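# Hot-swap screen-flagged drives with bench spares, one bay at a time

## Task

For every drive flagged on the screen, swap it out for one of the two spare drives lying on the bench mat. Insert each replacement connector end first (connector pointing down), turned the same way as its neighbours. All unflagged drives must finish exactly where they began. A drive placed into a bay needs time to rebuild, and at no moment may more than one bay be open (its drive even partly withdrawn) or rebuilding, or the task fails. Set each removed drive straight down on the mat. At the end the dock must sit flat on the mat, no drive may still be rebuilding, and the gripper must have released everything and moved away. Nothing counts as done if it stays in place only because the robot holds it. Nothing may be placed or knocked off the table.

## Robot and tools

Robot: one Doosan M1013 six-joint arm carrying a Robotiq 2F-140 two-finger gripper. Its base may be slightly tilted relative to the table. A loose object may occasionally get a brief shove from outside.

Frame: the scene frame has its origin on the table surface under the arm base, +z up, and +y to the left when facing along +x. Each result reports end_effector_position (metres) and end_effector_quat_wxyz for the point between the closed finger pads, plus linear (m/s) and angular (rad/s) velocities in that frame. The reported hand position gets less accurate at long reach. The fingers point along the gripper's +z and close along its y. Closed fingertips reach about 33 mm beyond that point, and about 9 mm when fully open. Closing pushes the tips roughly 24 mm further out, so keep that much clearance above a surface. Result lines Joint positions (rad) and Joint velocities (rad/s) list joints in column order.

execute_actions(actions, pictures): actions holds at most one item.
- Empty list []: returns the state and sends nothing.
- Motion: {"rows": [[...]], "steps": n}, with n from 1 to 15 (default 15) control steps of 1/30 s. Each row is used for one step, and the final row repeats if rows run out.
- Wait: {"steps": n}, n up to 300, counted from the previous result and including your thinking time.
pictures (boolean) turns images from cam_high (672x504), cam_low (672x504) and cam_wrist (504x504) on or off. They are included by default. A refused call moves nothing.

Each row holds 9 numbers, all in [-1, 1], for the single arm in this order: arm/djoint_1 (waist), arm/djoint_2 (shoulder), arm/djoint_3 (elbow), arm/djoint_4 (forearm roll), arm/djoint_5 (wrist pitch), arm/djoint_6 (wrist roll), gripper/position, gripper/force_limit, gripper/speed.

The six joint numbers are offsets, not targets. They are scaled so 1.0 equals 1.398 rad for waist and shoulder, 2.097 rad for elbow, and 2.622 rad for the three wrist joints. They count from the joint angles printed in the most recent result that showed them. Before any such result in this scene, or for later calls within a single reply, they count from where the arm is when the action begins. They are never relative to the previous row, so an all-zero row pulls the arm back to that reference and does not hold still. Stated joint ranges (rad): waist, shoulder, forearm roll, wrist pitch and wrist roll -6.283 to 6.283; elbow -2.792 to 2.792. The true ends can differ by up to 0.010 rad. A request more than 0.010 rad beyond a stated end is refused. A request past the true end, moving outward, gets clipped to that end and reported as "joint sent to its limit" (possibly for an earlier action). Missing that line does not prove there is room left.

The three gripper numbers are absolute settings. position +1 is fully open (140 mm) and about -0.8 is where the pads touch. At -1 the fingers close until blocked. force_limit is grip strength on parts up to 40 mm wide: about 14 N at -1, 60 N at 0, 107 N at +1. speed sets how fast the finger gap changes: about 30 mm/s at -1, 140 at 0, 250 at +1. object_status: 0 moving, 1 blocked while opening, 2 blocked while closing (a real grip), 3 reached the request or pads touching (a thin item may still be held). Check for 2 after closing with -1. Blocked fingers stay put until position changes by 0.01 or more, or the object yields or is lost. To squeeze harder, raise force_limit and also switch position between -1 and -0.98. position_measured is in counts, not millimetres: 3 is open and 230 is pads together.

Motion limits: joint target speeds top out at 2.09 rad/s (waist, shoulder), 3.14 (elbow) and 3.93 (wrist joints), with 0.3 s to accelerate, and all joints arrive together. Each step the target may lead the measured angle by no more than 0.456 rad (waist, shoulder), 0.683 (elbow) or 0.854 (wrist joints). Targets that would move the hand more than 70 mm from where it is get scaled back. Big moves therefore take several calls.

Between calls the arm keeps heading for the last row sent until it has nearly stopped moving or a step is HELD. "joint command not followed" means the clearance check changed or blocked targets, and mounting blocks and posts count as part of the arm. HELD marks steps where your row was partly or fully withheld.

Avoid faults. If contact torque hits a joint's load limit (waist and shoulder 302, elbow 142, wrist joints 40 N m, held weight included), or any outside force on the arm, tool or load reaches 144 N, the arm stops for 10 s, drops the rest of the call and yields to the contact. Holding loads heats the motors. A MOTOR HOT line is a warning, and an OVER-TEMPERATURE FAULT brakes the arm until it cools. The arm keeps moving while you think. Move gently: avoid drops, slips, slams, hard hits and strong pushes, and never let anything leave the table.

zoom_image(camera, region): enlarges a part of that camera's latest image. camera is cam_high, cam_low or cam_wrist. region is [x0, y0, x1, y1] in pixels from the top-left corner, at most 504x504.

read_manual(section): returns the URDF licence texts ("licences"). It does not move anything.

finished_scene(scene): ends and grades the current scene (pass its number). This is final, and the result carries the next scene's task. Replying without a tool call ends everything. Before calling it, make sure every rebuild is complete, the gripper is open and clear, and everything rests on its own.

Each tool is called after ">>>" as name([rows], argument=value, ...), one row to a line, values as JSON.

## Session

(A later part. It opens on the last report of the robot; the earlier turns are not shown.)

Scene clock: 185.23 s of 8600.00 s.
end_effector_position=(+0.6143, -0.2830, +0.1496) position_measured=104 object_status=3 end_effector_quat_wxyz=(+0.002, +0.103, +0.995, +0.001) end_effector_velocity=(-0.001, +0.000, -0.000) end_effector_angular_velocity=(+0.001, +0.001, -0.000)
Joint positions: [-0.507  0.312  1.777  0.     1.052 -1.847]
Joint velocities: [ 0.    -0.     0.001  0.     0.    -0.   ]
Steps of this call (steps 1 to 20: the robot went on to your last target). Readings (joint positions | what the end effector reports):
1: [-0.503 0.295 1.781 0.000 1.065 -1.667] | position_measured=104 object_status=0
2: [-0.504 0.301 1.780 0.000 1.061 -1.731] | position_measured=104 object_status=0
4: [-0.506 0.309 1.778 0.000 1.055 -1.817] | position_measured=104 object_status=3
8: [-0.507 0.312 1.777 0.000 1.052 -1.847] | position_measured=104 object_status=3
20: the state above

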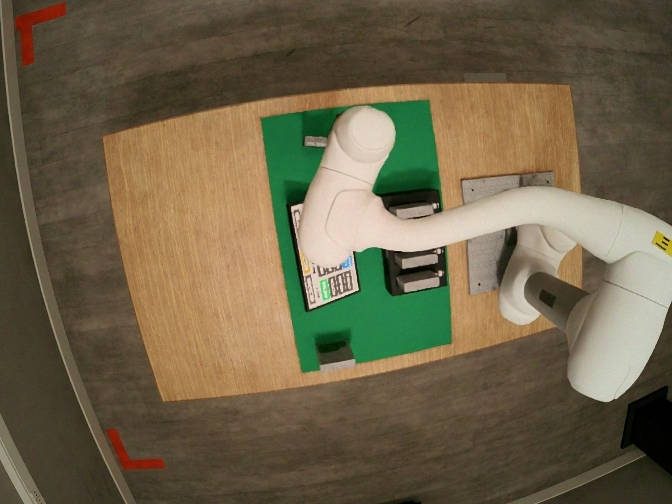

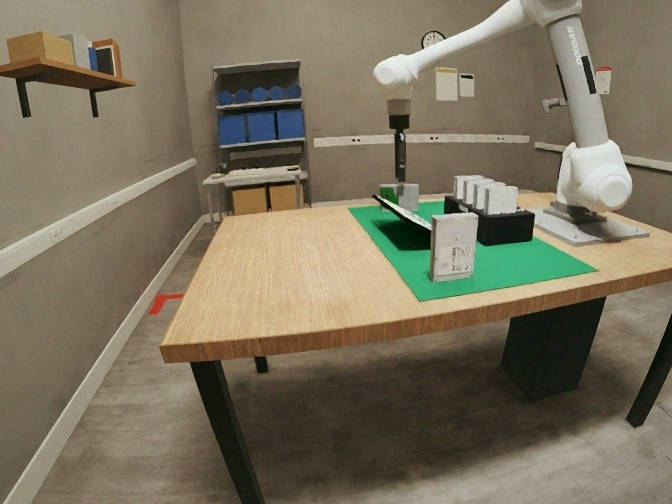

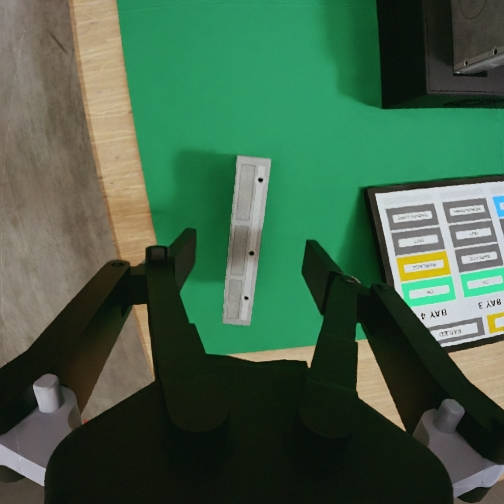

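>>> execute_actions([
  {"rows":[[0,0.0415,0.0257,0,-0.0425,0,0.2,0.7,0.3]],"steps":12},
], pictures=false)

>>> execute_actions([
  {"rows":[[0,0,0,0,0,0,-1,0.7,0.3]]},
], pictures=false)

>>> execute_actions([
  {"steps":8},
], pictures=false)

>>> execute_actions([
  {"rows":[[0,-0.005,-0.003,0,0.005,0,-1,0.7,0.3]],"steps":8},
], pictures=false)

>>> execute_actions([
  {"rows":[[0.03,0,0,0,0,0.1055,-1,0.7,0.3]]},
], pictures=false)

>>> execute_actions([
  {"rows":[[0,0.005,0.003,0,-0.005,0,-1,0.7,0.3]],"steps":8},
], pictures=false)

>>> execute_actions([
  {"rows":[[0,0,0,0,0,0,0.2,0.7,0.3]],"steps":12},
])

>>> execute_actions([
  {"rows":[[0,-0.08,-0.05,0,0.083,0,0.2,0.7,0.3]]},
])

Scene clock: 195.73 s of 8600.00 s.
end_effector_position=(+0.6145, -0.2828, +0.0853) position_measured=104 object_status=3 end_effector_quat_wxyz=(+0.002, +0.103, +0.995, +0.001) end_effector_velocity=(-0.002, +0.001, -0.001) end_effector_angular_velocity=(+0.003, +0.001, -0.001)
Joint positions: [-0.507  0.37   1.831  0.     0.941 -1.847]
Joint velocities: [-0.001 -0.     0.003  0.002 -0.001 -0.001]
Steps of this call (steps 1 to 15: the robot went on to your last target; steps 16 to 303: nothing new was sent; steps 304 to 315: all 12 steps of this action). Readings (joint positions | what the end effector reports):
304: [-0.507 0.313 1.778 0.000 1.051 -1.847] | position_measured=104 object_status=3
305: [-0.507 0.318 1.783 0.000 1.039 -1.847] | position_measured=104 object_status=3
307: [-0.507 0.349 1.812 0.000 0.981 -1.847] | position_measured=104 object_status=3
311: [-0.507 0.370 1.831 -0.000 0.942 -1.847] | position_measured=104 object_status=3
315: the state above

Scene clock: 196.23 s of 8600.00 s.
end_effector_position=(+0.6145, -0.2828, +0.0852) position_measured=196 object_status=0 end_effector_quat_wxyz=(+0.002, +0.103, +0.995, +0.001) end_effector_velocity=(-0.000, +0.002, -0.001) end_effector_angular_velocity=(+0.002, +0.001, +0.001)
Joint positions: [-0.507  0.37   1.831  0.     0.941 -1.847]
Joint velocities: [ 0.001  0.     0.002  0.002 -0.    -0.   ]
Steps of this call (steps 1 to 15: all 15 steps of this action). Readings (joint positions | what the end effector reports):
1: [-0.507 0.370 1.831 0.000 0.941 -1.847] | position_measured=104 object_status=0
2: [-0.507 0.370 1.831 0.000 0.941 -1.847] | position_measured=111 object_status=0
4: [-0.507 0.370 1.831 0.000 0.941 -1.847] | position_measured=129 object_status=0
8: [-0.507 0.370 1.831 0.000 0.941 -1.847] | position_measured=167 object_status=0
15: the state above

Scene clock: 196.50 s of 8600.00 s.
end_effector_position=(+0.6145, -0.2828, +0.0852) position_measured=196 object_status=2 end_effector_quat_wxyz=(+0.002, +0.103, +0.995, +0.001) end_effector_velocity=(+0.001, -0.001, +0.001) end_effector_angular_velocity=(-0.001, -0.002, -0.002)
Joint positions: [-0.507  0.37   1.831  0.     0.941 -1.847]
Joint velocities: [-0.001 -0.    -0.001  0.    -0.     0.001]
Steps of this call (steps 1 to 8: the robot went on to your last target). Readings (joint positions | what the end effector reports):
1: [-0.507 0.370 1.831 0.000 0.941 -1.847] | position_measured=196 object_status=0
2: [-0.507 0.370 1.831 0.000 0.941 -1.847] | position_measured=196 object_status=2
4: [-0.507 0.370 1.831 0.000 0.941 -1.847] | position_measured=196 object_status=2
8: the state above

Scene clock: 196.77 s of 8600.00 s.
end_effector_position=(+0.6147, -0.2830, +0.0927) position_measured=196 object_status=2 end_effector_quat_wxyz=(+0.002, +0.103, +0.995, +0.001) end_effector_velocity=(+0.002, -0.000, +0.002) end_effector_angular_velocity=(-0.001, -0.003, +0.001)
Joint positions: [-0.507  0.363  1.825 -0.     0.954 -1.847]
Joint velocities: [ 0.001 -0.001 -0.003  0.     0.001 -0.   ]
Steps of this call (steps 1 to 8: all 8 steps of this action). Readings (joint positions | what the end effector reports):
1: [-0.507 0.369 1.831 0.000 0.942 -1.847] | position_measured=196 object_status=2
2: [-0.507 0.367 1.828 -0.000 0.947 -1.847] | position_measured=196 object_status=2
4: [-0.507 0.363 1.825 -0.000 0.953 -1.847] | position_measured=196 object_status=2
8: the state above

Scene clock: 197.27 s of 8600.00 s.
end_effector_position=(+0.6260, -0.2570, +0.0929) position_measured=196 object_status=2 end_effector_quat_wxyz=(+0.002, +0.218, +0.976, +0.002) end_effector_velocity=(+0.000, -0.000, +0.000) end_effector_angular_velocity=(+0.001, -0.001, -0.002)
Joint positions: [-0.465  0.363  1.825 -0.     0.954 -1.571]
Joint velocities: [-0.001 -0.    -0.     0.001  0.     0.001]
Steps of this call (steps 1 to 15: all 15 steps of this action). Readings (joint positions | what the end effector reports):
1: [-0.507 0.363 1.825 -0.000 0.954 -1.846] | position_measured=196 object_status=2
2: [-0.504 0.363 1.825 -0.000 0.954 -1.834] | position_measured=196 object_status=2
4: [-0.493 0.363 1.825 -0.000 0.954 -1.767] | position_measured=196 object_status=2
8: [-0.467 0.363 1.825 -0.000 0.954 -1.589] | position_measured=196 object_status=2
15: the state above

Scene clock: 197.53 s of 8600.00 s.
end_effector_position=(+0.6258, -0.2569, +0.0854) position_measured=196 object_status=2 end_effector_quat_wxyz=(+0.002, +0.218, +0.976, +0.002) end_effector_velocity=(+0.001, -0.000, +0.000) end_effector_angular_velocity=(+0.000, -0.002, -0.001)
Joint positions: [-0.465  0.37   1.831 -0.     0.941 -1.571]
Joint velocities: [ 0.     0.001 -0.001  0.002 -0.001 -0.   ]
Steps of this call (steps 1 to 8: all 8 steps of this action). Readings (joint positions | what the end effector reports):
1: [-0.465 0.363 1.825 -0.000 0.953 -1.571] | position_measured=196 object_status=2
2: [-0.465 0.366 1.827 -0.000 0.948 -1.571] | position_measured=196 object_status=2
4: [-0.465 0.369 1.830 -0.000 0.942 -1.571] | position_measured=196 object_status=2
8: the state above

Scene clock: 197.93 s of 8600.00 s.
end_effector_position=(+0.6258, -0.2569, +0.0854) position_measured=104 object_status=0 end_effector_quat_wxyz=(+0.002, +0.218, +0.976, +0.002) end_effector_velocity=(-0.000, -0.000, -0.000) end_effector_angular_velocity=(-0.001, -0.000, +0.000)
Joint positions: [-0.465  0.37   1.831 -0.     0.941 -1.571]
Joint velocities: [-0.001 -0.     0.    -0.    -0.001 -0.   ]
Steps of this call (steps 1 to 12: all 12 steps of this action). Readings (joint positions | what the end effector reports):
1: [-0.465 0.370 1.831 -0.000 0.941 -1.571] | position_measured=196 object_status=0
2: [-0.465 0.370 1.831 -0.000 0.941 -1.571] | position_measured=196 object_status=0
4: [-0.465 0.370 1.831 -0.000 0.941 -1.571] | position_measured=171 object_status=0
8: [-0.465 0.370 1.831 -0.000 0.941 -1.571] | position_measured=133 object_status=0
12: the state above

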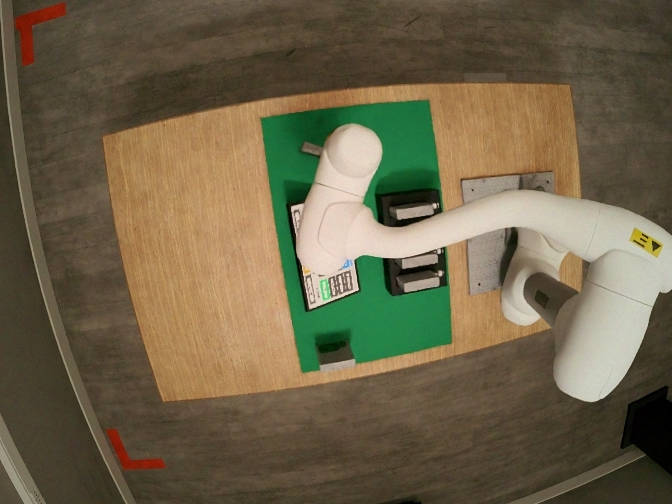

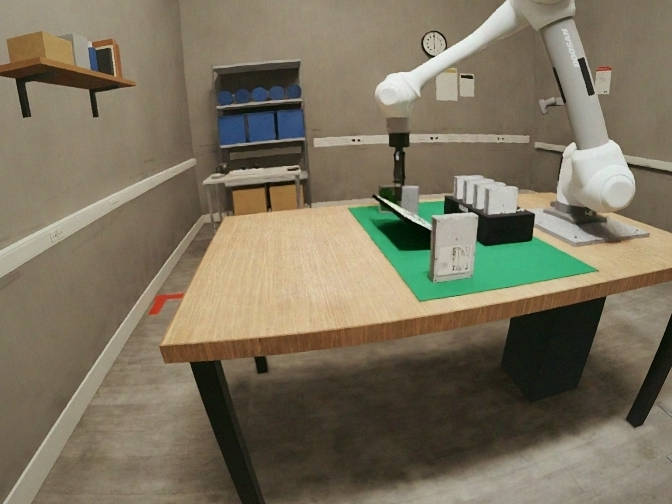

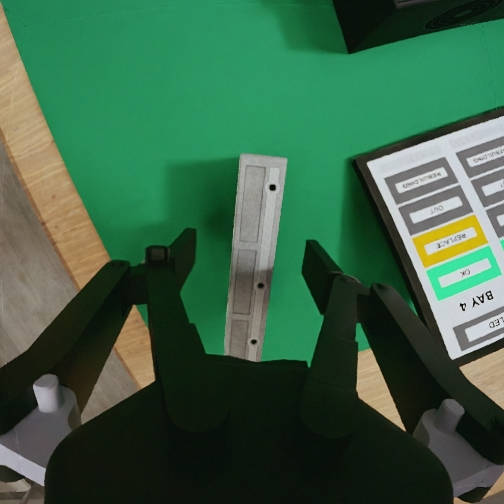

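Scene clock: 198.43 s of 8600.00 s.
end_effector_position=(+0.6197, -0.2546, +0.2114) position_measured=104 object_status=3 end_effector_quat_wxyz=(+0.002, +0.218, +0.976, +0.002) end_effector_velocity=(-0.001, +0.000, +0.001) end_effector_angular_velocity=(+0.001, -0.000, +0.001)
Joint positions: [-0.465  0.258  1.726 -0.     1.159 -1.571]
Joint velocities: [-0.001 -0.002  0.001  0.001  0.001 -0.002]
Steps of this call (steps 1 to 15: all 15 steps of this action). Readings (joint positions | what the end effector reports):
1: [-0.465 0.369 1.830 -0.000 0.942 -1.571] | position_measured=104 object_status=0
2: [-0.465 0.364 1.826 -0.000 0.954 -1.571] | position_measured=104 object_status=0
4: [-0.465 0.331 1.795 -0.000 1.017 -1.571] | position_measured=104 object_status=0
8: [-0.465 0.269 1.736 -0.000 1.136 -1.571] | position_measured=104 object_status=3
15: the state above

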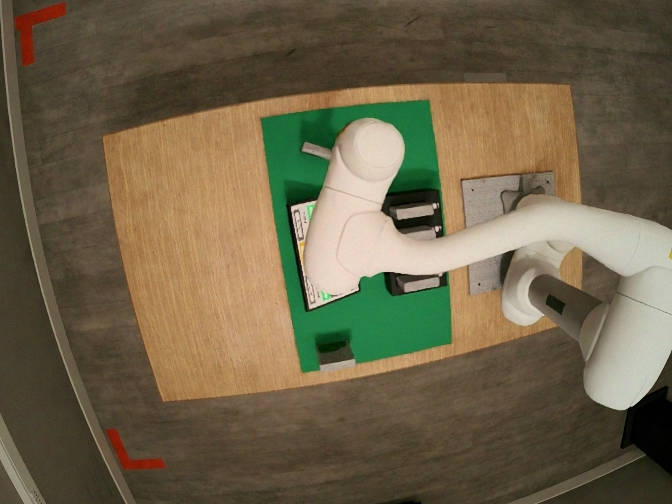

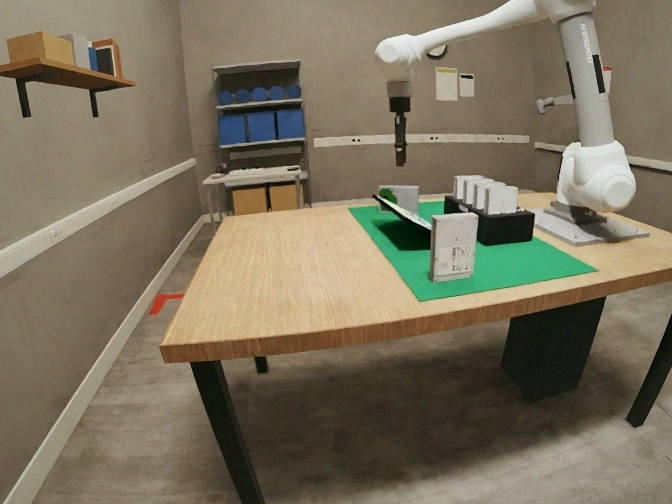

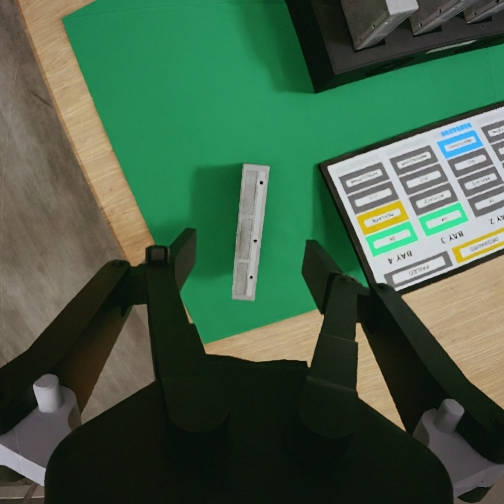

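>>> execute_actions([
  {"rows":[[0,-0.1975,0.2957,0,-0.4313,0,0.2,1,0.3]]},
], pictures=false)

>>> execute_actions([
  {"steps":20},
], pictures=false)

>>> execute_actions([
  {"rows":[[0,0.123,0.036,0,-0.0942,0,0.2,1,0.3]]},
], pictures=false)

>>> execute_actions([
  {"steps":8},
])

Scene clock: 208.13 s of 8600.00 s.
end_effector_position=(+0.5866, -0.2388, +0.1635) position_measured=104 object_status=3 end_effector_quat_wxyz=(+0.345, +0.205, +0.913, -0.075) end_effector_velocity=(-0.037, +0.017, +0.092) end_effector_angular_velocity=(-0.472, -1.004, -0.005)
Joint positions: [-0.465 -0.001  2.307 -0.     0.117 -1.571]
Joint velocities: [-0.    -0.293  0.657  0.001 -1.474  0.   ]
Steps of this call (steps 1 to 15: the robot went on to your last target; steps 16 to 276: nothing new was sent; steps 277 to 291: all 15 steps of this action). Readings (joint positions | what the end effector reports):
277: [-0.465 0.257 1.727 -0.000 1.158 -1.571] | position_measured=104 object_status=3
278: [-0.465 0.254 1.735 -0.000 1.145 -1.571] | position_measured=104 object_status=3
280: [-0.465 0.232 1.783 -0.000 1.078 -1.571] | position_measured=104 object_status=3
284: [-0.465 0.137 1.997 -0.000 0.772 -1.571] | position_measured=104 object_status=3
291: the state above

Scene clock: 208.80 s of 8600.00 s.
end_effector_position=(+0.5841, -0.2376, +0.1696) position_measured=104 object_status=3 end_effector_quat_wxyz=(+0.375, +0.202, +0.901, -0.082) end_effector_velocity=(-0.001, +0.001, -0.001) end_effector_angular_velocity=(+0.001, +0.002, -0.001)
Joint positions: [-0.465 -0.018  2.346 -0.     0.028 -1.571]
Joint velocities: [ 0.     0.     0.002  0.001 -0.    -0.   ]
Steps of this call (steps 1 to 20: the robot went on to your last target). Readings (joint positions | what the end effector reports):
1: [-0.465 -0.009 2.326 -0.000 0.074 -1.571] | position_measured=104 object_status=3
2: [-0.465 -0.015 2.339 -0.000 0.046 -1.571] | position_measured=104 object_status=3
4: [-0.465 -0.018 2.346 -0.000 0.029 -1.571] | position_measured=104 object_status=3
8: [-0.465 -0.018 2.346 -0.000 0.028 -1.571] | position_measured=104 object_status=3
20: the state above

Scene clock: 209.30 s of 8600.00 s.
end_effector_position=(+0.5843, -0.2373, +0.0747) position_measured=104 object_status=3 end_effector_quat_wxyz=(+0.375, +0.202, +0.901, -0.082) end_effector_velocity=(-0.001, -0.000, -0.002) end_effector_angular_velocity=(+0.001, +0.003, +0.000)
Joint positions: [-0.465  0.154  2.422 -0.    -0.219 -1.571]
Joint velocities: [-0.001  0.002  0.001 -0.    -0.    -0.001]
Steps of this call (steps 1 to 15: all 15 steps of this action). Readings (joint positions | what the end effector reports):
1: [-0.465 -0.018 2.347 -0.000 0.027 -1.571] | position_measured=104 object_status=3
2: [-0.465 -0.012 2.349 -0.000 0.017 -1.571] | position_measured=104 object_status=3
4: [-0.465 0.024 2.365 -0.000 -0.034 -1.571] | position_measured=104 object_status=3
8: [-0.465 0.131 2.412 -0.000 -0.185 -1.571] | position_measured=104 object_status=3
15: the state above

Scene clock: 209.57 s of 8600.00 s.
end_effector_position=(+0.5842, -0.2372, +0.0745) position_measured=104 object_status=3 end_effector_quat_wxyz=(+0.375, +0.202, +0.901, -0.082) end_effector_velocity=(+0.000, +0.001, +0.000) end_effector_angular_velocity=(+0.000, -0.000, +0.001)
Joint positions: [-0.465  0.154  2.422 -0.    -0.219 -1.571]
Joint velocities: [ 0.001  0.    -0.     0.001 -0.    -0.   ]
Steps of this call (steps 1 to 8: the robot went on to your last target). Readings (joint positions | what the end effector reports):
1: [-0.465 0.154 2.422 -0.000 -0.219 -1.571] | position_measured=104 object_status=3
2: [-0.465 0.154 2.422 -0.000 -0.219 -1.571] | position_measured=104 object_status=3
4: [-0.465 0.154 2.422 -0.000 -0.219 -1.571] | position_measured=104 object_status=3
8: the state above

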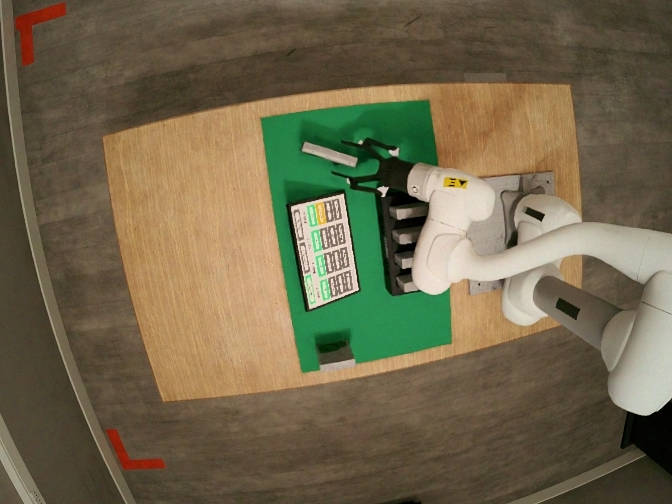

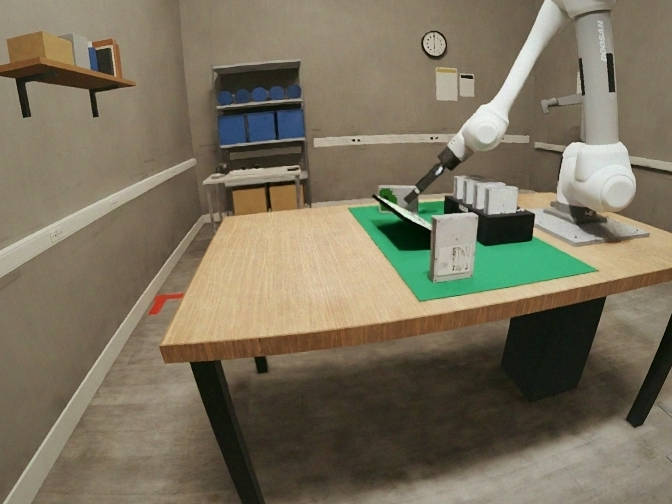

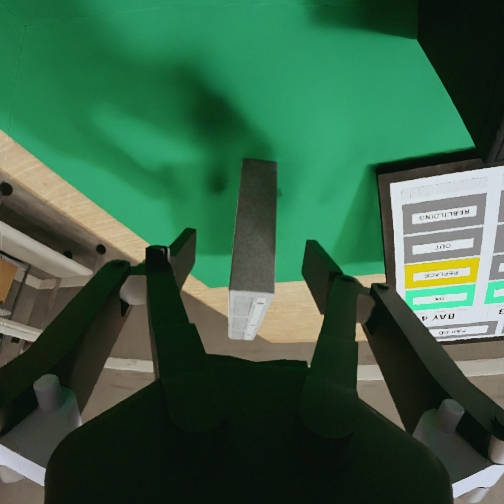

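>>> execute_actions([
  {"rows":[[0,0,0,0,0,0,-1,1,0]],"steps":15},
])

Scene clock: 230.67 s of 8600.00 s.
end_effector_position=(+0.5842, -0.2372, +0.0745) position_measured=197 object_status=0 end_effector_quat_wxyz=(+0.375, +0.202, +0.901, -0.082) end_effector_velocity=(+0.001, -0.001, +0.001) end_effector_angular_velocity=(-0.001, -0.000, +0.000)
Joint positions: [-0.465  0.154  2.422 -0.    -0.219 -1.571]
Joint velocities: [-0.001  0.    -0.001 -0.001 -0.    -0.001]
Steps of this call (steps 1 to 15: the robot went on to your last target; steps 16 to 618: nothing new was sent; steps 619 to 633: all 15 steps of this action). Readings (joint positions | what the end effector reports):
619: [-0.465 0.154 2.422 -0.000 -0.219 -1.571] | position_measured=104 object_status=0
620: [-0.465 0.154 2.422 -0.000 -0.219 -1.571] | position_measured=109 object_status=0
622: [-0.465 0.154 2.422 -0.000 -0.219 -1.571] | position_measured=125 object_status=0
626: [-0.465 0.154 2.422 -0.000 -0.219 -1.571] | position_measured=155 object_status=0
633: the state above

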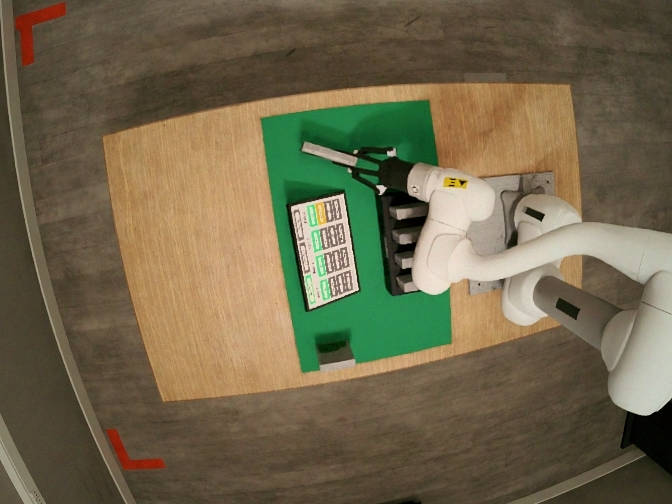

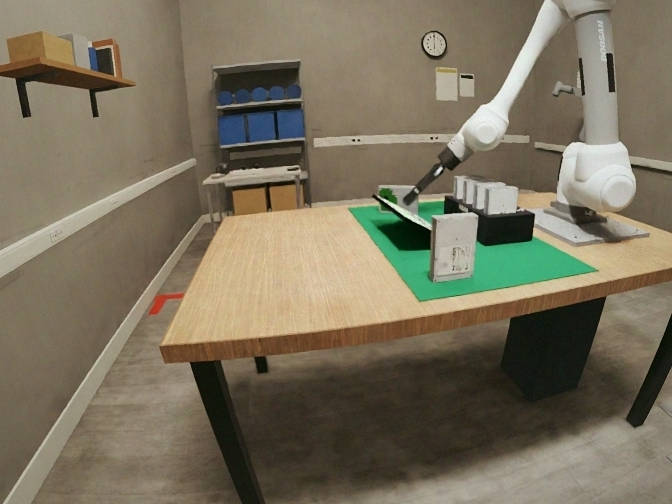

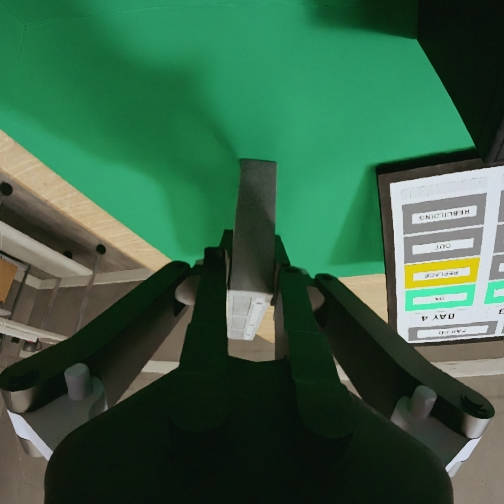

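>>> execute_actions([
  {"rows":[[0,-0.123,-0.036,0,0.094,0,-1,1,0]],"steps":15},
], pictures=false)

>>> execute_actions([
  {"rows":[[0,-0.156,-0.026,0,0.105,0,-1,1,0]],"steps":15},
])

Scene clock: 234.77 s of 8600.00 s.
end_effector_position=(+0.5841, -0.2376, +0.1696) position_measured=197 object_status=2 end_effector_quat_wxyz=(+0.376, +0.202, +0.901, -0.082) end_effector_velocity=(+0.001, +0.000, +0.002) end_effector_angular_velocity=(-0.001, -0.002, +0.001)
Joint positions: [-0.465 -0.018  2.346 -0.     0.027 -1.571]
Joint velocities: [ 0.001 -0.002 -0.001  0.     0.001 -0.   ]
Steps of this call (steps 1 to 15: the robot went on to your last target; steps 16 to 108: nothing new was sent; steps 109 to 123: all 15 steps of this action). Readings (joint positions | what the end effector reports):
109: [-0.465 0.153 2.422 -0.000 -0.218 -1.571] | position_measured=197 object_status=2
110: [-0.465 0.147 2.419 -0.000 -0.208 -1.571] | position_measured=197 object_status=2
112: [-0.465 0.112 2.403 -0.000 -0.158 -1.571] | position_measured=197 object_status=2
116: [-0.465 0.005 2.357 -0.000 -0.007 -1.571] | position_measured=197 object_status=2
123: the state above

Scene clock: 235.27 s of 8600.00 s.
end_effector_position=(+0.5420, -0.2182, +0.2749) position_measured=197 object_status=2 end_effector_quat_wxyz=(+0.374, +0.202, +0.901, -0.082) end_effector_velocity=(-0.001, +0.000, +0.001) end_effector_angular_velocity=(+0.001, +0.000, -0.001)
Joint positions: [-0.465 -0.236  2.292 -0.     0.302 -1.571]
Joint velocities: [-0.    -0.003  0.     0.     0.003  0.   ]
Steps of this call (steps 1 to 15: all 15 steps of this action). Readings (joint positions | what the end effector reports):
1: [-0.465 -0.019 2.346 -0.000 0.028 -1.571] | position_measured=197 object_status=2
2: [-0.465 -0.025 2.345 -0.000 0.037 -1.571] | position_measured=197 object_status=2
4: [-0.465 -0.060 2.336 -0.000 0.081 -1.571] | position_measured=197 object_status=2
8: [-0.465 -0.179 2.306 -0.000 0.230 -1.571] | position_measured=197 object_status=2
15: the state above

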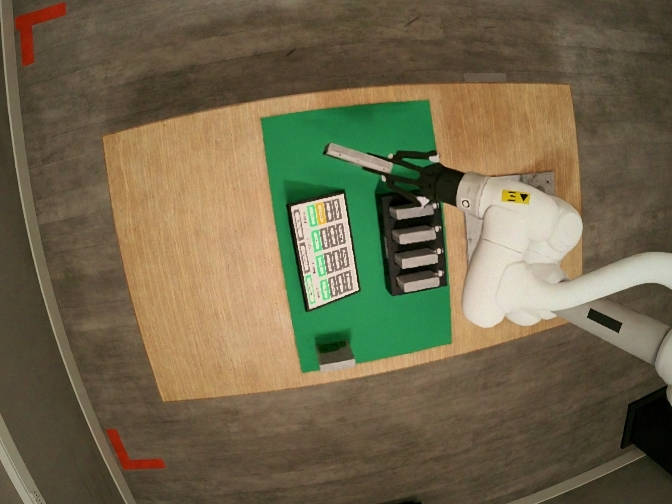

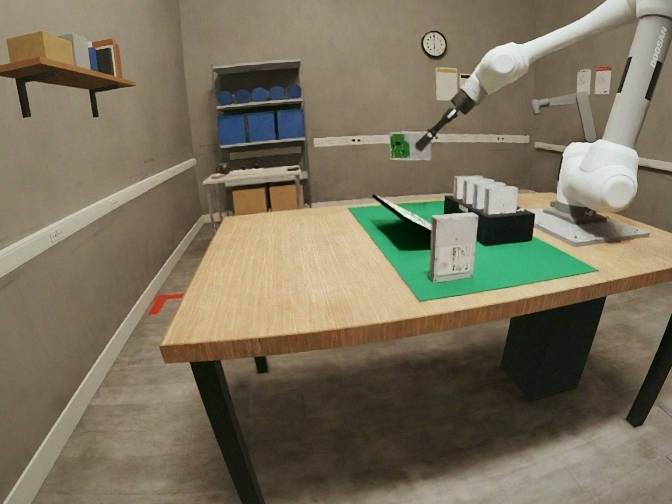

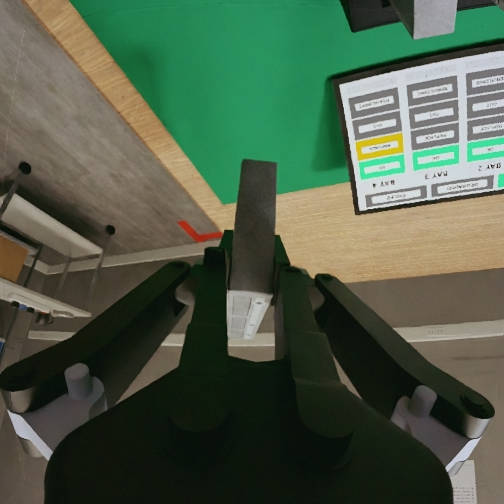

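>>> execute_actions([
  {"rows":[[0,0.172,-0.15,0,0.235,0,-1,1,0]],"steps":15},
], pictures=false)

>>> execute_actions([
  {"rows":[[0,0.17,-0.14,0,0.22,0,-1,1,0]],"steps":15},
], pictures=false)

>>> execute_actions([
  {"rows":[[0,0.17,-0.06,0,0.15,0,-1,1,0]],"steps":15},
], pictures=false)

>>> execute_actions([
  {"rows":[[0,0.085,0,0,-0.045,0,-1,1,0]],"steps":15},
])

>>> zoom_image(camera="cam_low", region=[340,120,500,240])

Scene clock: 241.97 s of 8600.00 s.
end_effector_position=(+0.5517, -0.2226, +0.2423) position_measured=197 object_status=2 end_effector_quat_wxyz=(+0.120, +0.217, +0.969, -0.025) end_effector_velocity=(-0.001, +0.002, +0.001) end_effector_angular_velocity=(+0.005, +0.007, +0.001)
Joint positions: [-0.465  0.005  1.978 -0.     0.918 -1.571]
Joint velocities: [ 0.002 -0.    -0.004  0.001  0.013  0.   ]
Steps of this call (steps 1 to 15: the robot went on to your last target; steps 16 to 186: nothing new was sent; steps 187 to 201: all 15 steps of this action). Readings (joint positions | what the end effector reports):
187: [-0.465 -0.236 2.291 -0.000 0.304 -1.571] | position_measured=197 object_status=2
188: [-0.465 -0.231 2.285 -0.000 0.316 -1.571] | position_measured=197 object_status=2
190: [-0.465 -0.205 2.251 -0.000 0.383 -1.571] | position_measured=197 object_status=2
194: [-0.465 -0.089 2.100 -0.000 0.678 -1.571] | position_measured=197 object_status=2
201: the state above

Scene clock: 242.47 s of 8600.00 s.
end_effector_position=(+0.5393, -0.2169, +0.2564) position_measured=197 object_status=2 end_effector_quat_wxyz=(-0.134, +0.216, +0.967, +0.032) end_effector_velocity=(-0.001, -0.000, +0.002) end_effector_angular_velocity=(+0.001, +0.004, -0.001)
Joint positions: [-0.465  0.242  1.684 -0.     1.494 -1.571]
Joint velocities: [-0.001 -0.    -0.004 -0.001  0.008  0.   ]
Steps of this call (steps 1 to 15: all 15 steps of this action). Readings (joint positions | what the end effector reports):
1: [-0.465 0.005 1.977 -0.000 0.920 -1.571] | position_measured=197 object_status=2
2: [-0.465 0.010 1.971 -0.000 0.932 -1.571] | position_measured=197 object_status=2
4: [-0.465 0.037 1.937 -0.000 0.999 -1.571] | position_measured=197 object_status=2
8: [-0.465 0.157 1.789 -0.000 1.288 -1.571] | position_measured=197 object_status=2
15: the state above

Scene clock: 242.97 s of 8600.00 s.
end_effector_position=(+0.5117, -0.2038, +0.2315) position_measured=197 object_status=2 end_effector_quat_wxyz=(-0.371, +0.201, +0.903, +0.085) end_effector_velocity=(-0.001, +0.000, +0.001) end_effector_angular_velocity=(+0.002, +0.004, -0.001)
Joint positions: [-0.465  0.479  1.558 -0.     1.887 -1.571]
Joint velocities: [-0.     0.     0.     0.     0.004  0.   ]
Steps of this call (steps 1 to 15: all 15 steps of this action). Readings (joint positions | what the end effector reports):
1: [-0.465 0.243 1.684 -0.000 1.496 -1.571] | position_measured=197 object_status=2
2: [-0.465 0.249 1.680 -0.000 1.506 -1.571] | position_measured=197 object_status=2
4: [-0.465 0.284 1.662 -0.000 1.565 -1.571] | position_measured=197 object_status=2
8: [-0.465 0.424 1.589 -0.000 1.793 -1.571] | position_measured=197 object_status=2
15: the state above

Scene clock: 243.47 s of 8600.00 s.
end_effector_position=(+0.5390, -0.2162, +0.1367) position_measured=197 object_status=2 end_effector_quat_wxyz=(-0.371, +0.201, +0.903, +0.085) end_effector_velocity=(+0.000, +0.001, -0.001) end_effector_angular_velocity=(+0.000, +0.001, +0.000)
Joint positions: [-0.465  0.598  1.558 -0.     1.769 -1.571]
Joint velocities: [ 0.001  0.002  0.     0.    -0.001  0.   ]
Steps of this call (steps 1 to 15: all 15 steps of this action). Readings (joint positions | what the end effector reports):
1: [-0.465 0.480 1.558 -0.000 1.887 -1.571] | position_measured=197 object_status=2
2: [-0.465 0.486 1.558 -0.000 1.880 -1.571] | position_measured=197 object_status=2
4: [-0.465 0.521 1.558 -0.000 1.843 -1.571] | position_measured=197 object_status=2
8: [-0.465 0.593 1.558 -0.000 1.775 -1.571] | position_measured=197 object_status=2
15: the state above

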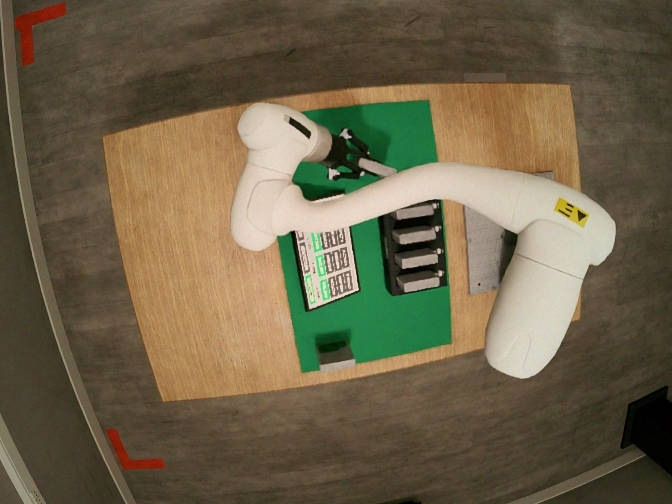

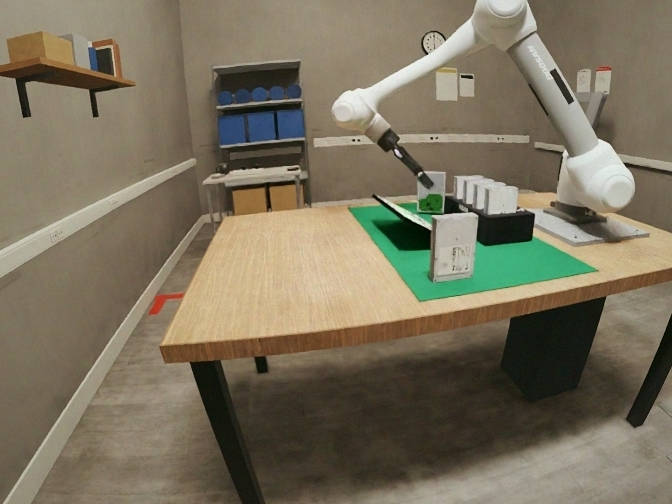

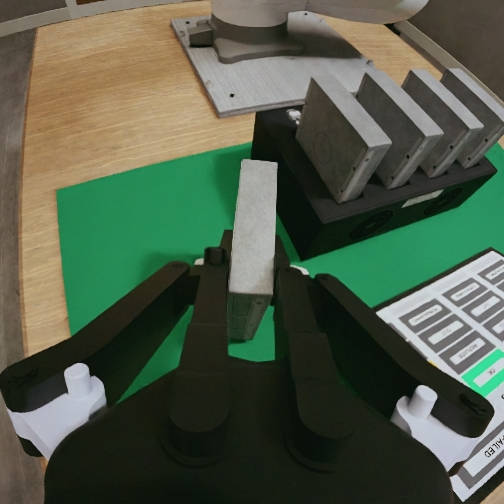

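Region (340, 120, 500, 240) of cam_low's 672x504 image, scaled by 3.150, with more detail than that image has; it fills the top 378 rows of this view, and the rest is white.

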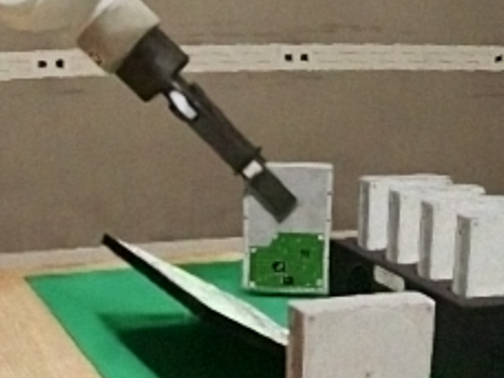

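>>> execute_actions([
  {"rows":[[0,0.011,0,0,-0.005,0,-1,1,0]],"steps":15},
])

>>> zoom_image(camera="cam_low", region=[390,150,470,230])

Scene clock: 257.97 s of 8600.00 s.
end_effector_position=(+0.5410, -0.2171, +0.1268) position_measured=197 object_status=2 end_effector_quat_wxyz=(-0.373, +0.201, +0.902, +0.085) end_effector_velocity=(-0.001, -0.001, -0.000) end_effector_angular_velocity=(+0.000, +0.000, -0.001)
Joint positions: [-0.465  0.612  1.557 -0.     1.761 -1.571]
Joint velocities: [-0.002 -0.     0.    -0.    -0.    -0.   ]
FORCE FAULT: contact force on the arm reached its limit, and the arm stopped for 10 seconds. The contact can be on any part of the arm, not only on its tool. The arm's remaining commands of this call were not run. The arm holds still and accepts commands again. Move the arm away from the contact; if what it grips holds it there, let go first. Pushing or pulling that hard again can fault the arm again.
The stop began at step 135 of this call (marked STOPPED below). From that step on the arm followed nothing that you had sent. 3 steps, steps kept back included, did not run and will not run. Nothing is kept back now, and the robot has no last target.
Steps of this call (steps 1 to 15: the robot went on to your last target; steps 16 to 122: nothing new was sent; steps 123 to 134: the first 12 steps of this action; steps 135 to 435: the stop). Readings (joint positions | what the end effector reports):
123: [-0.465 0.599 1.558 -0.000 1.769 -1.571] | position_measured=197 object_status=2
124: [-0.465 0.604 1.558 -0.000 1.764 -1.571] | position_measured=197 object_status=2
126: [-0.465 0.612 1.558 -0.000 1.758 -1.571] | position_measured=197 object_status=2
130: [-0.465 0.613 1.558 -0.000 1.757 -1.571] | position_measured=197 object_status=2
135: [-0.465 0.612 1.557 -0.000 1.759 -1.571] | position_measured=197 object_status=2 STOPPED
435: the state above

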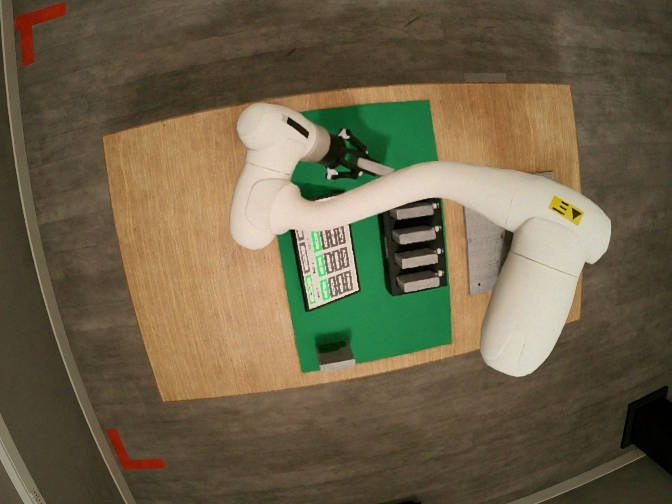

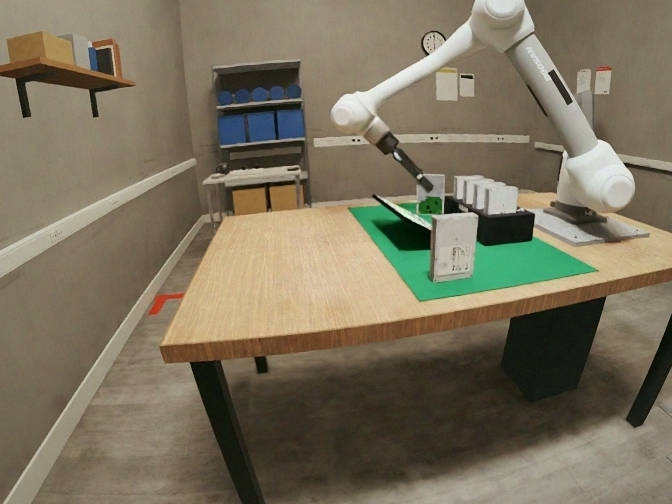

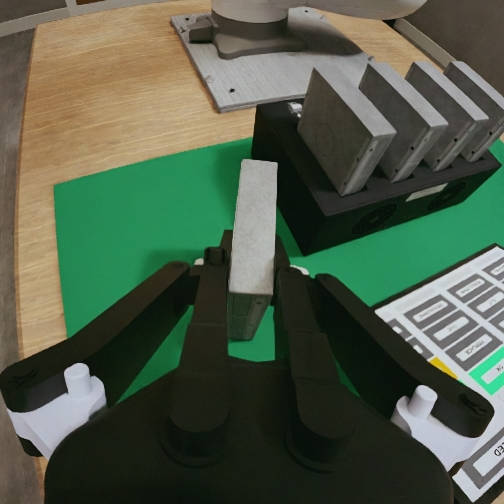

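Region (390, 150, 470, 230) of cam_low's 672x504 image, scaled by 6.300, with more detail than that image has.

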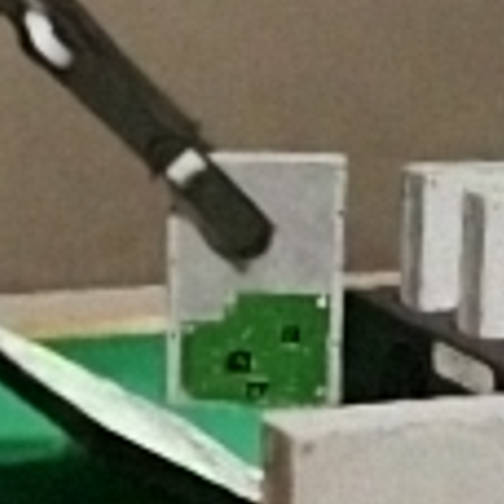

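>>> execute_actions([
  {"rows":[[0,0,0,0,0,0,0.3,0,0]],"steps":12},
], pictures=false)

>>> execute_actions([
  {"rows":[[0,-0.13,0,0,0.065,0,0.3,0,0]],"steps":15},
], pictures=false)

>>> execute_actions([
  {"rows":[[0.127,-0.43,0.202,0,-0.229,0.497,1,0,0]],"steps":15},
], pictures=false)

>>> execute_actions([
  {"steps":20},
])

Scene clock: 263.77 s of 8600.00 s.
end_effector_position=(+0.5410, -0.2171, +0.1267) position_measured=115 object_status=0 end_effector_quat_wxyz=(-0.373, +0.201, +0.902, +0.085) end_effector_velocity=(+0.001, +0.000, +0.001) end_effector_angular_velocity=(-0.001, -0.002, +0.002)
Joint positions: [-0.465  0.612  1.557 -0.     1.761 -1.571]
Joint velocities: [ 0.002 -0.001 -0.001 -0.    -0.    -0.   ]
Steps of this call (steps 1 to 162: nothing new was sent; steps 163 to 174: all 12 steps of this action). Readings (joint positions | what the end effector reports):
163: [-0.465 0.612 1.557 -0.000 1.761 -1.571] | position_measured=197 object_status=0
164: [-0.465 0.612 1.557 -0.000 1.761 -1.571] | position_measured=197 object_status=0
166: [-0.465 0.612 1.557 -0.000 1.761 -1.571] | position_measured=176 object_status=0
170: [-0.465 0.612 1.557 -0.000 1.761 -1.571] | position_measured=145 object_status=0
174: the state above

Scene clock: 264.27 s of 8600.00 s.
end_effector_position=(+0.4992, -0.1980, +0.2684) position_measured=91 object_status=3 end_effector_quat_wxyz=(-0.368, +0.201, +0.904, +0.084) end_effector_velocity=(-0.000, +0.001, +0.002) end_effector_angular_velocity=(-0.000, -0.001, +0.001)
Joint positions: [-0.465  0.431  1.557 -0.     1.931 -1.571]
Joint velocities: [ 0.001 -0.002 -0.001 -0.     0.003 -0.   ]
Steps of this call (steps 1 to 15: all 15 steps of this action). Readings (joint positions | what the end effector reports):
1: [-0.465 0.611 1.557 -0.000 1.761 -1.571] | position_measured=108 object_status=0
2: [-0.465 0.606 1.557 -0.000 1.767 -1.571] | position_measured=100 object_status=0
4: [-0.465 0.570 1.557 -0.000 1.800 -1.571] | position_measured=91 object_status=0
8: [-0.465 0.482 1.557 -0.000 1.883 -1.571] | position_measured=91 object_status=0
15: the state above

Scene clock: 264.77 s of 8600.00 s.
end_effector_position=(+0.4418, -0.0957, +0.3040) position_measured=3 object_status=0 end_effector_quat_wxyz=(-0.055, +0.624, +0.779, -0.021) end_effector_velocity=(-0.112, +0.152, +0.109) end_effector_angular_velocity=(-0.613, -1.087, -2.114)
Joint positions: [-0.312 -0.074  1.921 -0.     1.415 -0.507]
Joint velocities: [ 0.254 -0.976  0.598  0.    -0.846  2.38 ]
Steps of this call (steps 1 to 15: all 15 steps of this action). Readings (joint positions | what the end effector reports):
1: [-0.465 0.430 1.558 -0.000 1.930 -1.569] | position_measured=91 object_status=0
2: [-0.462 0.424 1.564 -0.000 1.921 -1.557] | position_measured=85 object_status=0
4: [-0.449 0.388 1.598 -0.000 1.873 -1.491] | position_measured=70 object_status=0
8: [-0.392 0.228 1.733 -0.000 1.682 -1.191] | position_measured=40 object_status=0
15: the state above

Scene clock: 265.43 s of 8600.00 s.
end_effector_position=(+0.4307, -0.0811, +0.3144) position_measured=3 object_status=3 end_effector_quat_wxyz=(+0.001, +0.705, +0.709, +0.003) end_effector_velocity=(-0.000, +0.000, -0.000) end_effector_angular_velocity=(+0.000, +0.001, +0.002)
Joint positions: [-0.287 -0.17   1.981 -0.     1.331 -0.268]
Joint velocities: [ 0.001  0.     0.001 -0.     0.    -0.001]
Steps of this call (steps 1 to 20: the robot went on to your last target). Readings (joint positions | what the end effector reports):
1: [-0.305 -0.104 1.940 -0.000 1.389 -0.433] | position_measured=3 object_status=0
2: [-0.298 -0.128 1.955 -0.000 1.367 -0.372] | position_measured=3 object_status=0
4: [-0.290 -0.160 1.975 -0.000 1.339 -0.293] | position_measured=3 object_status=3
8: [-0.287 -0.170 1.981 -0.000 1.331 -0.268] | position_measured=3 object_status=3
20: the state above

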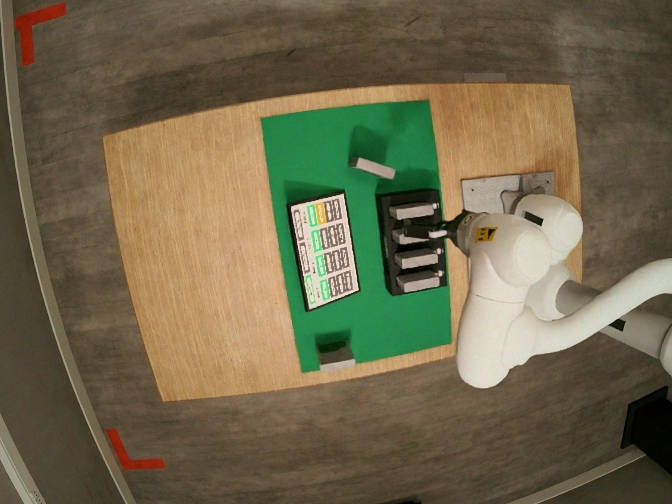

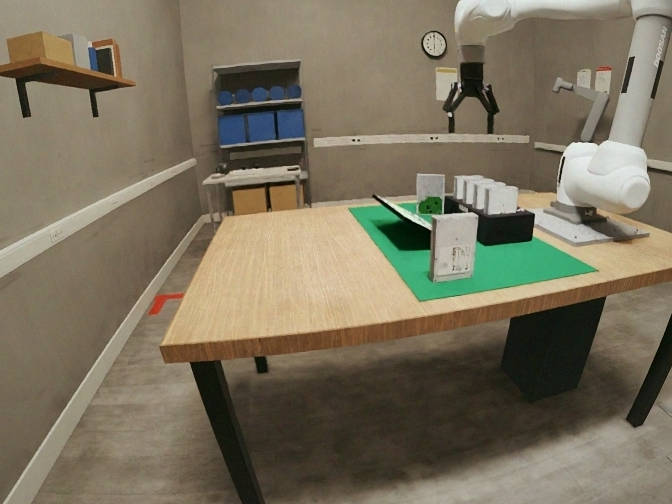

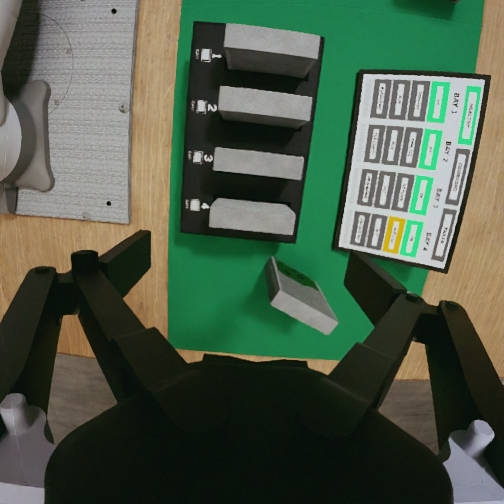

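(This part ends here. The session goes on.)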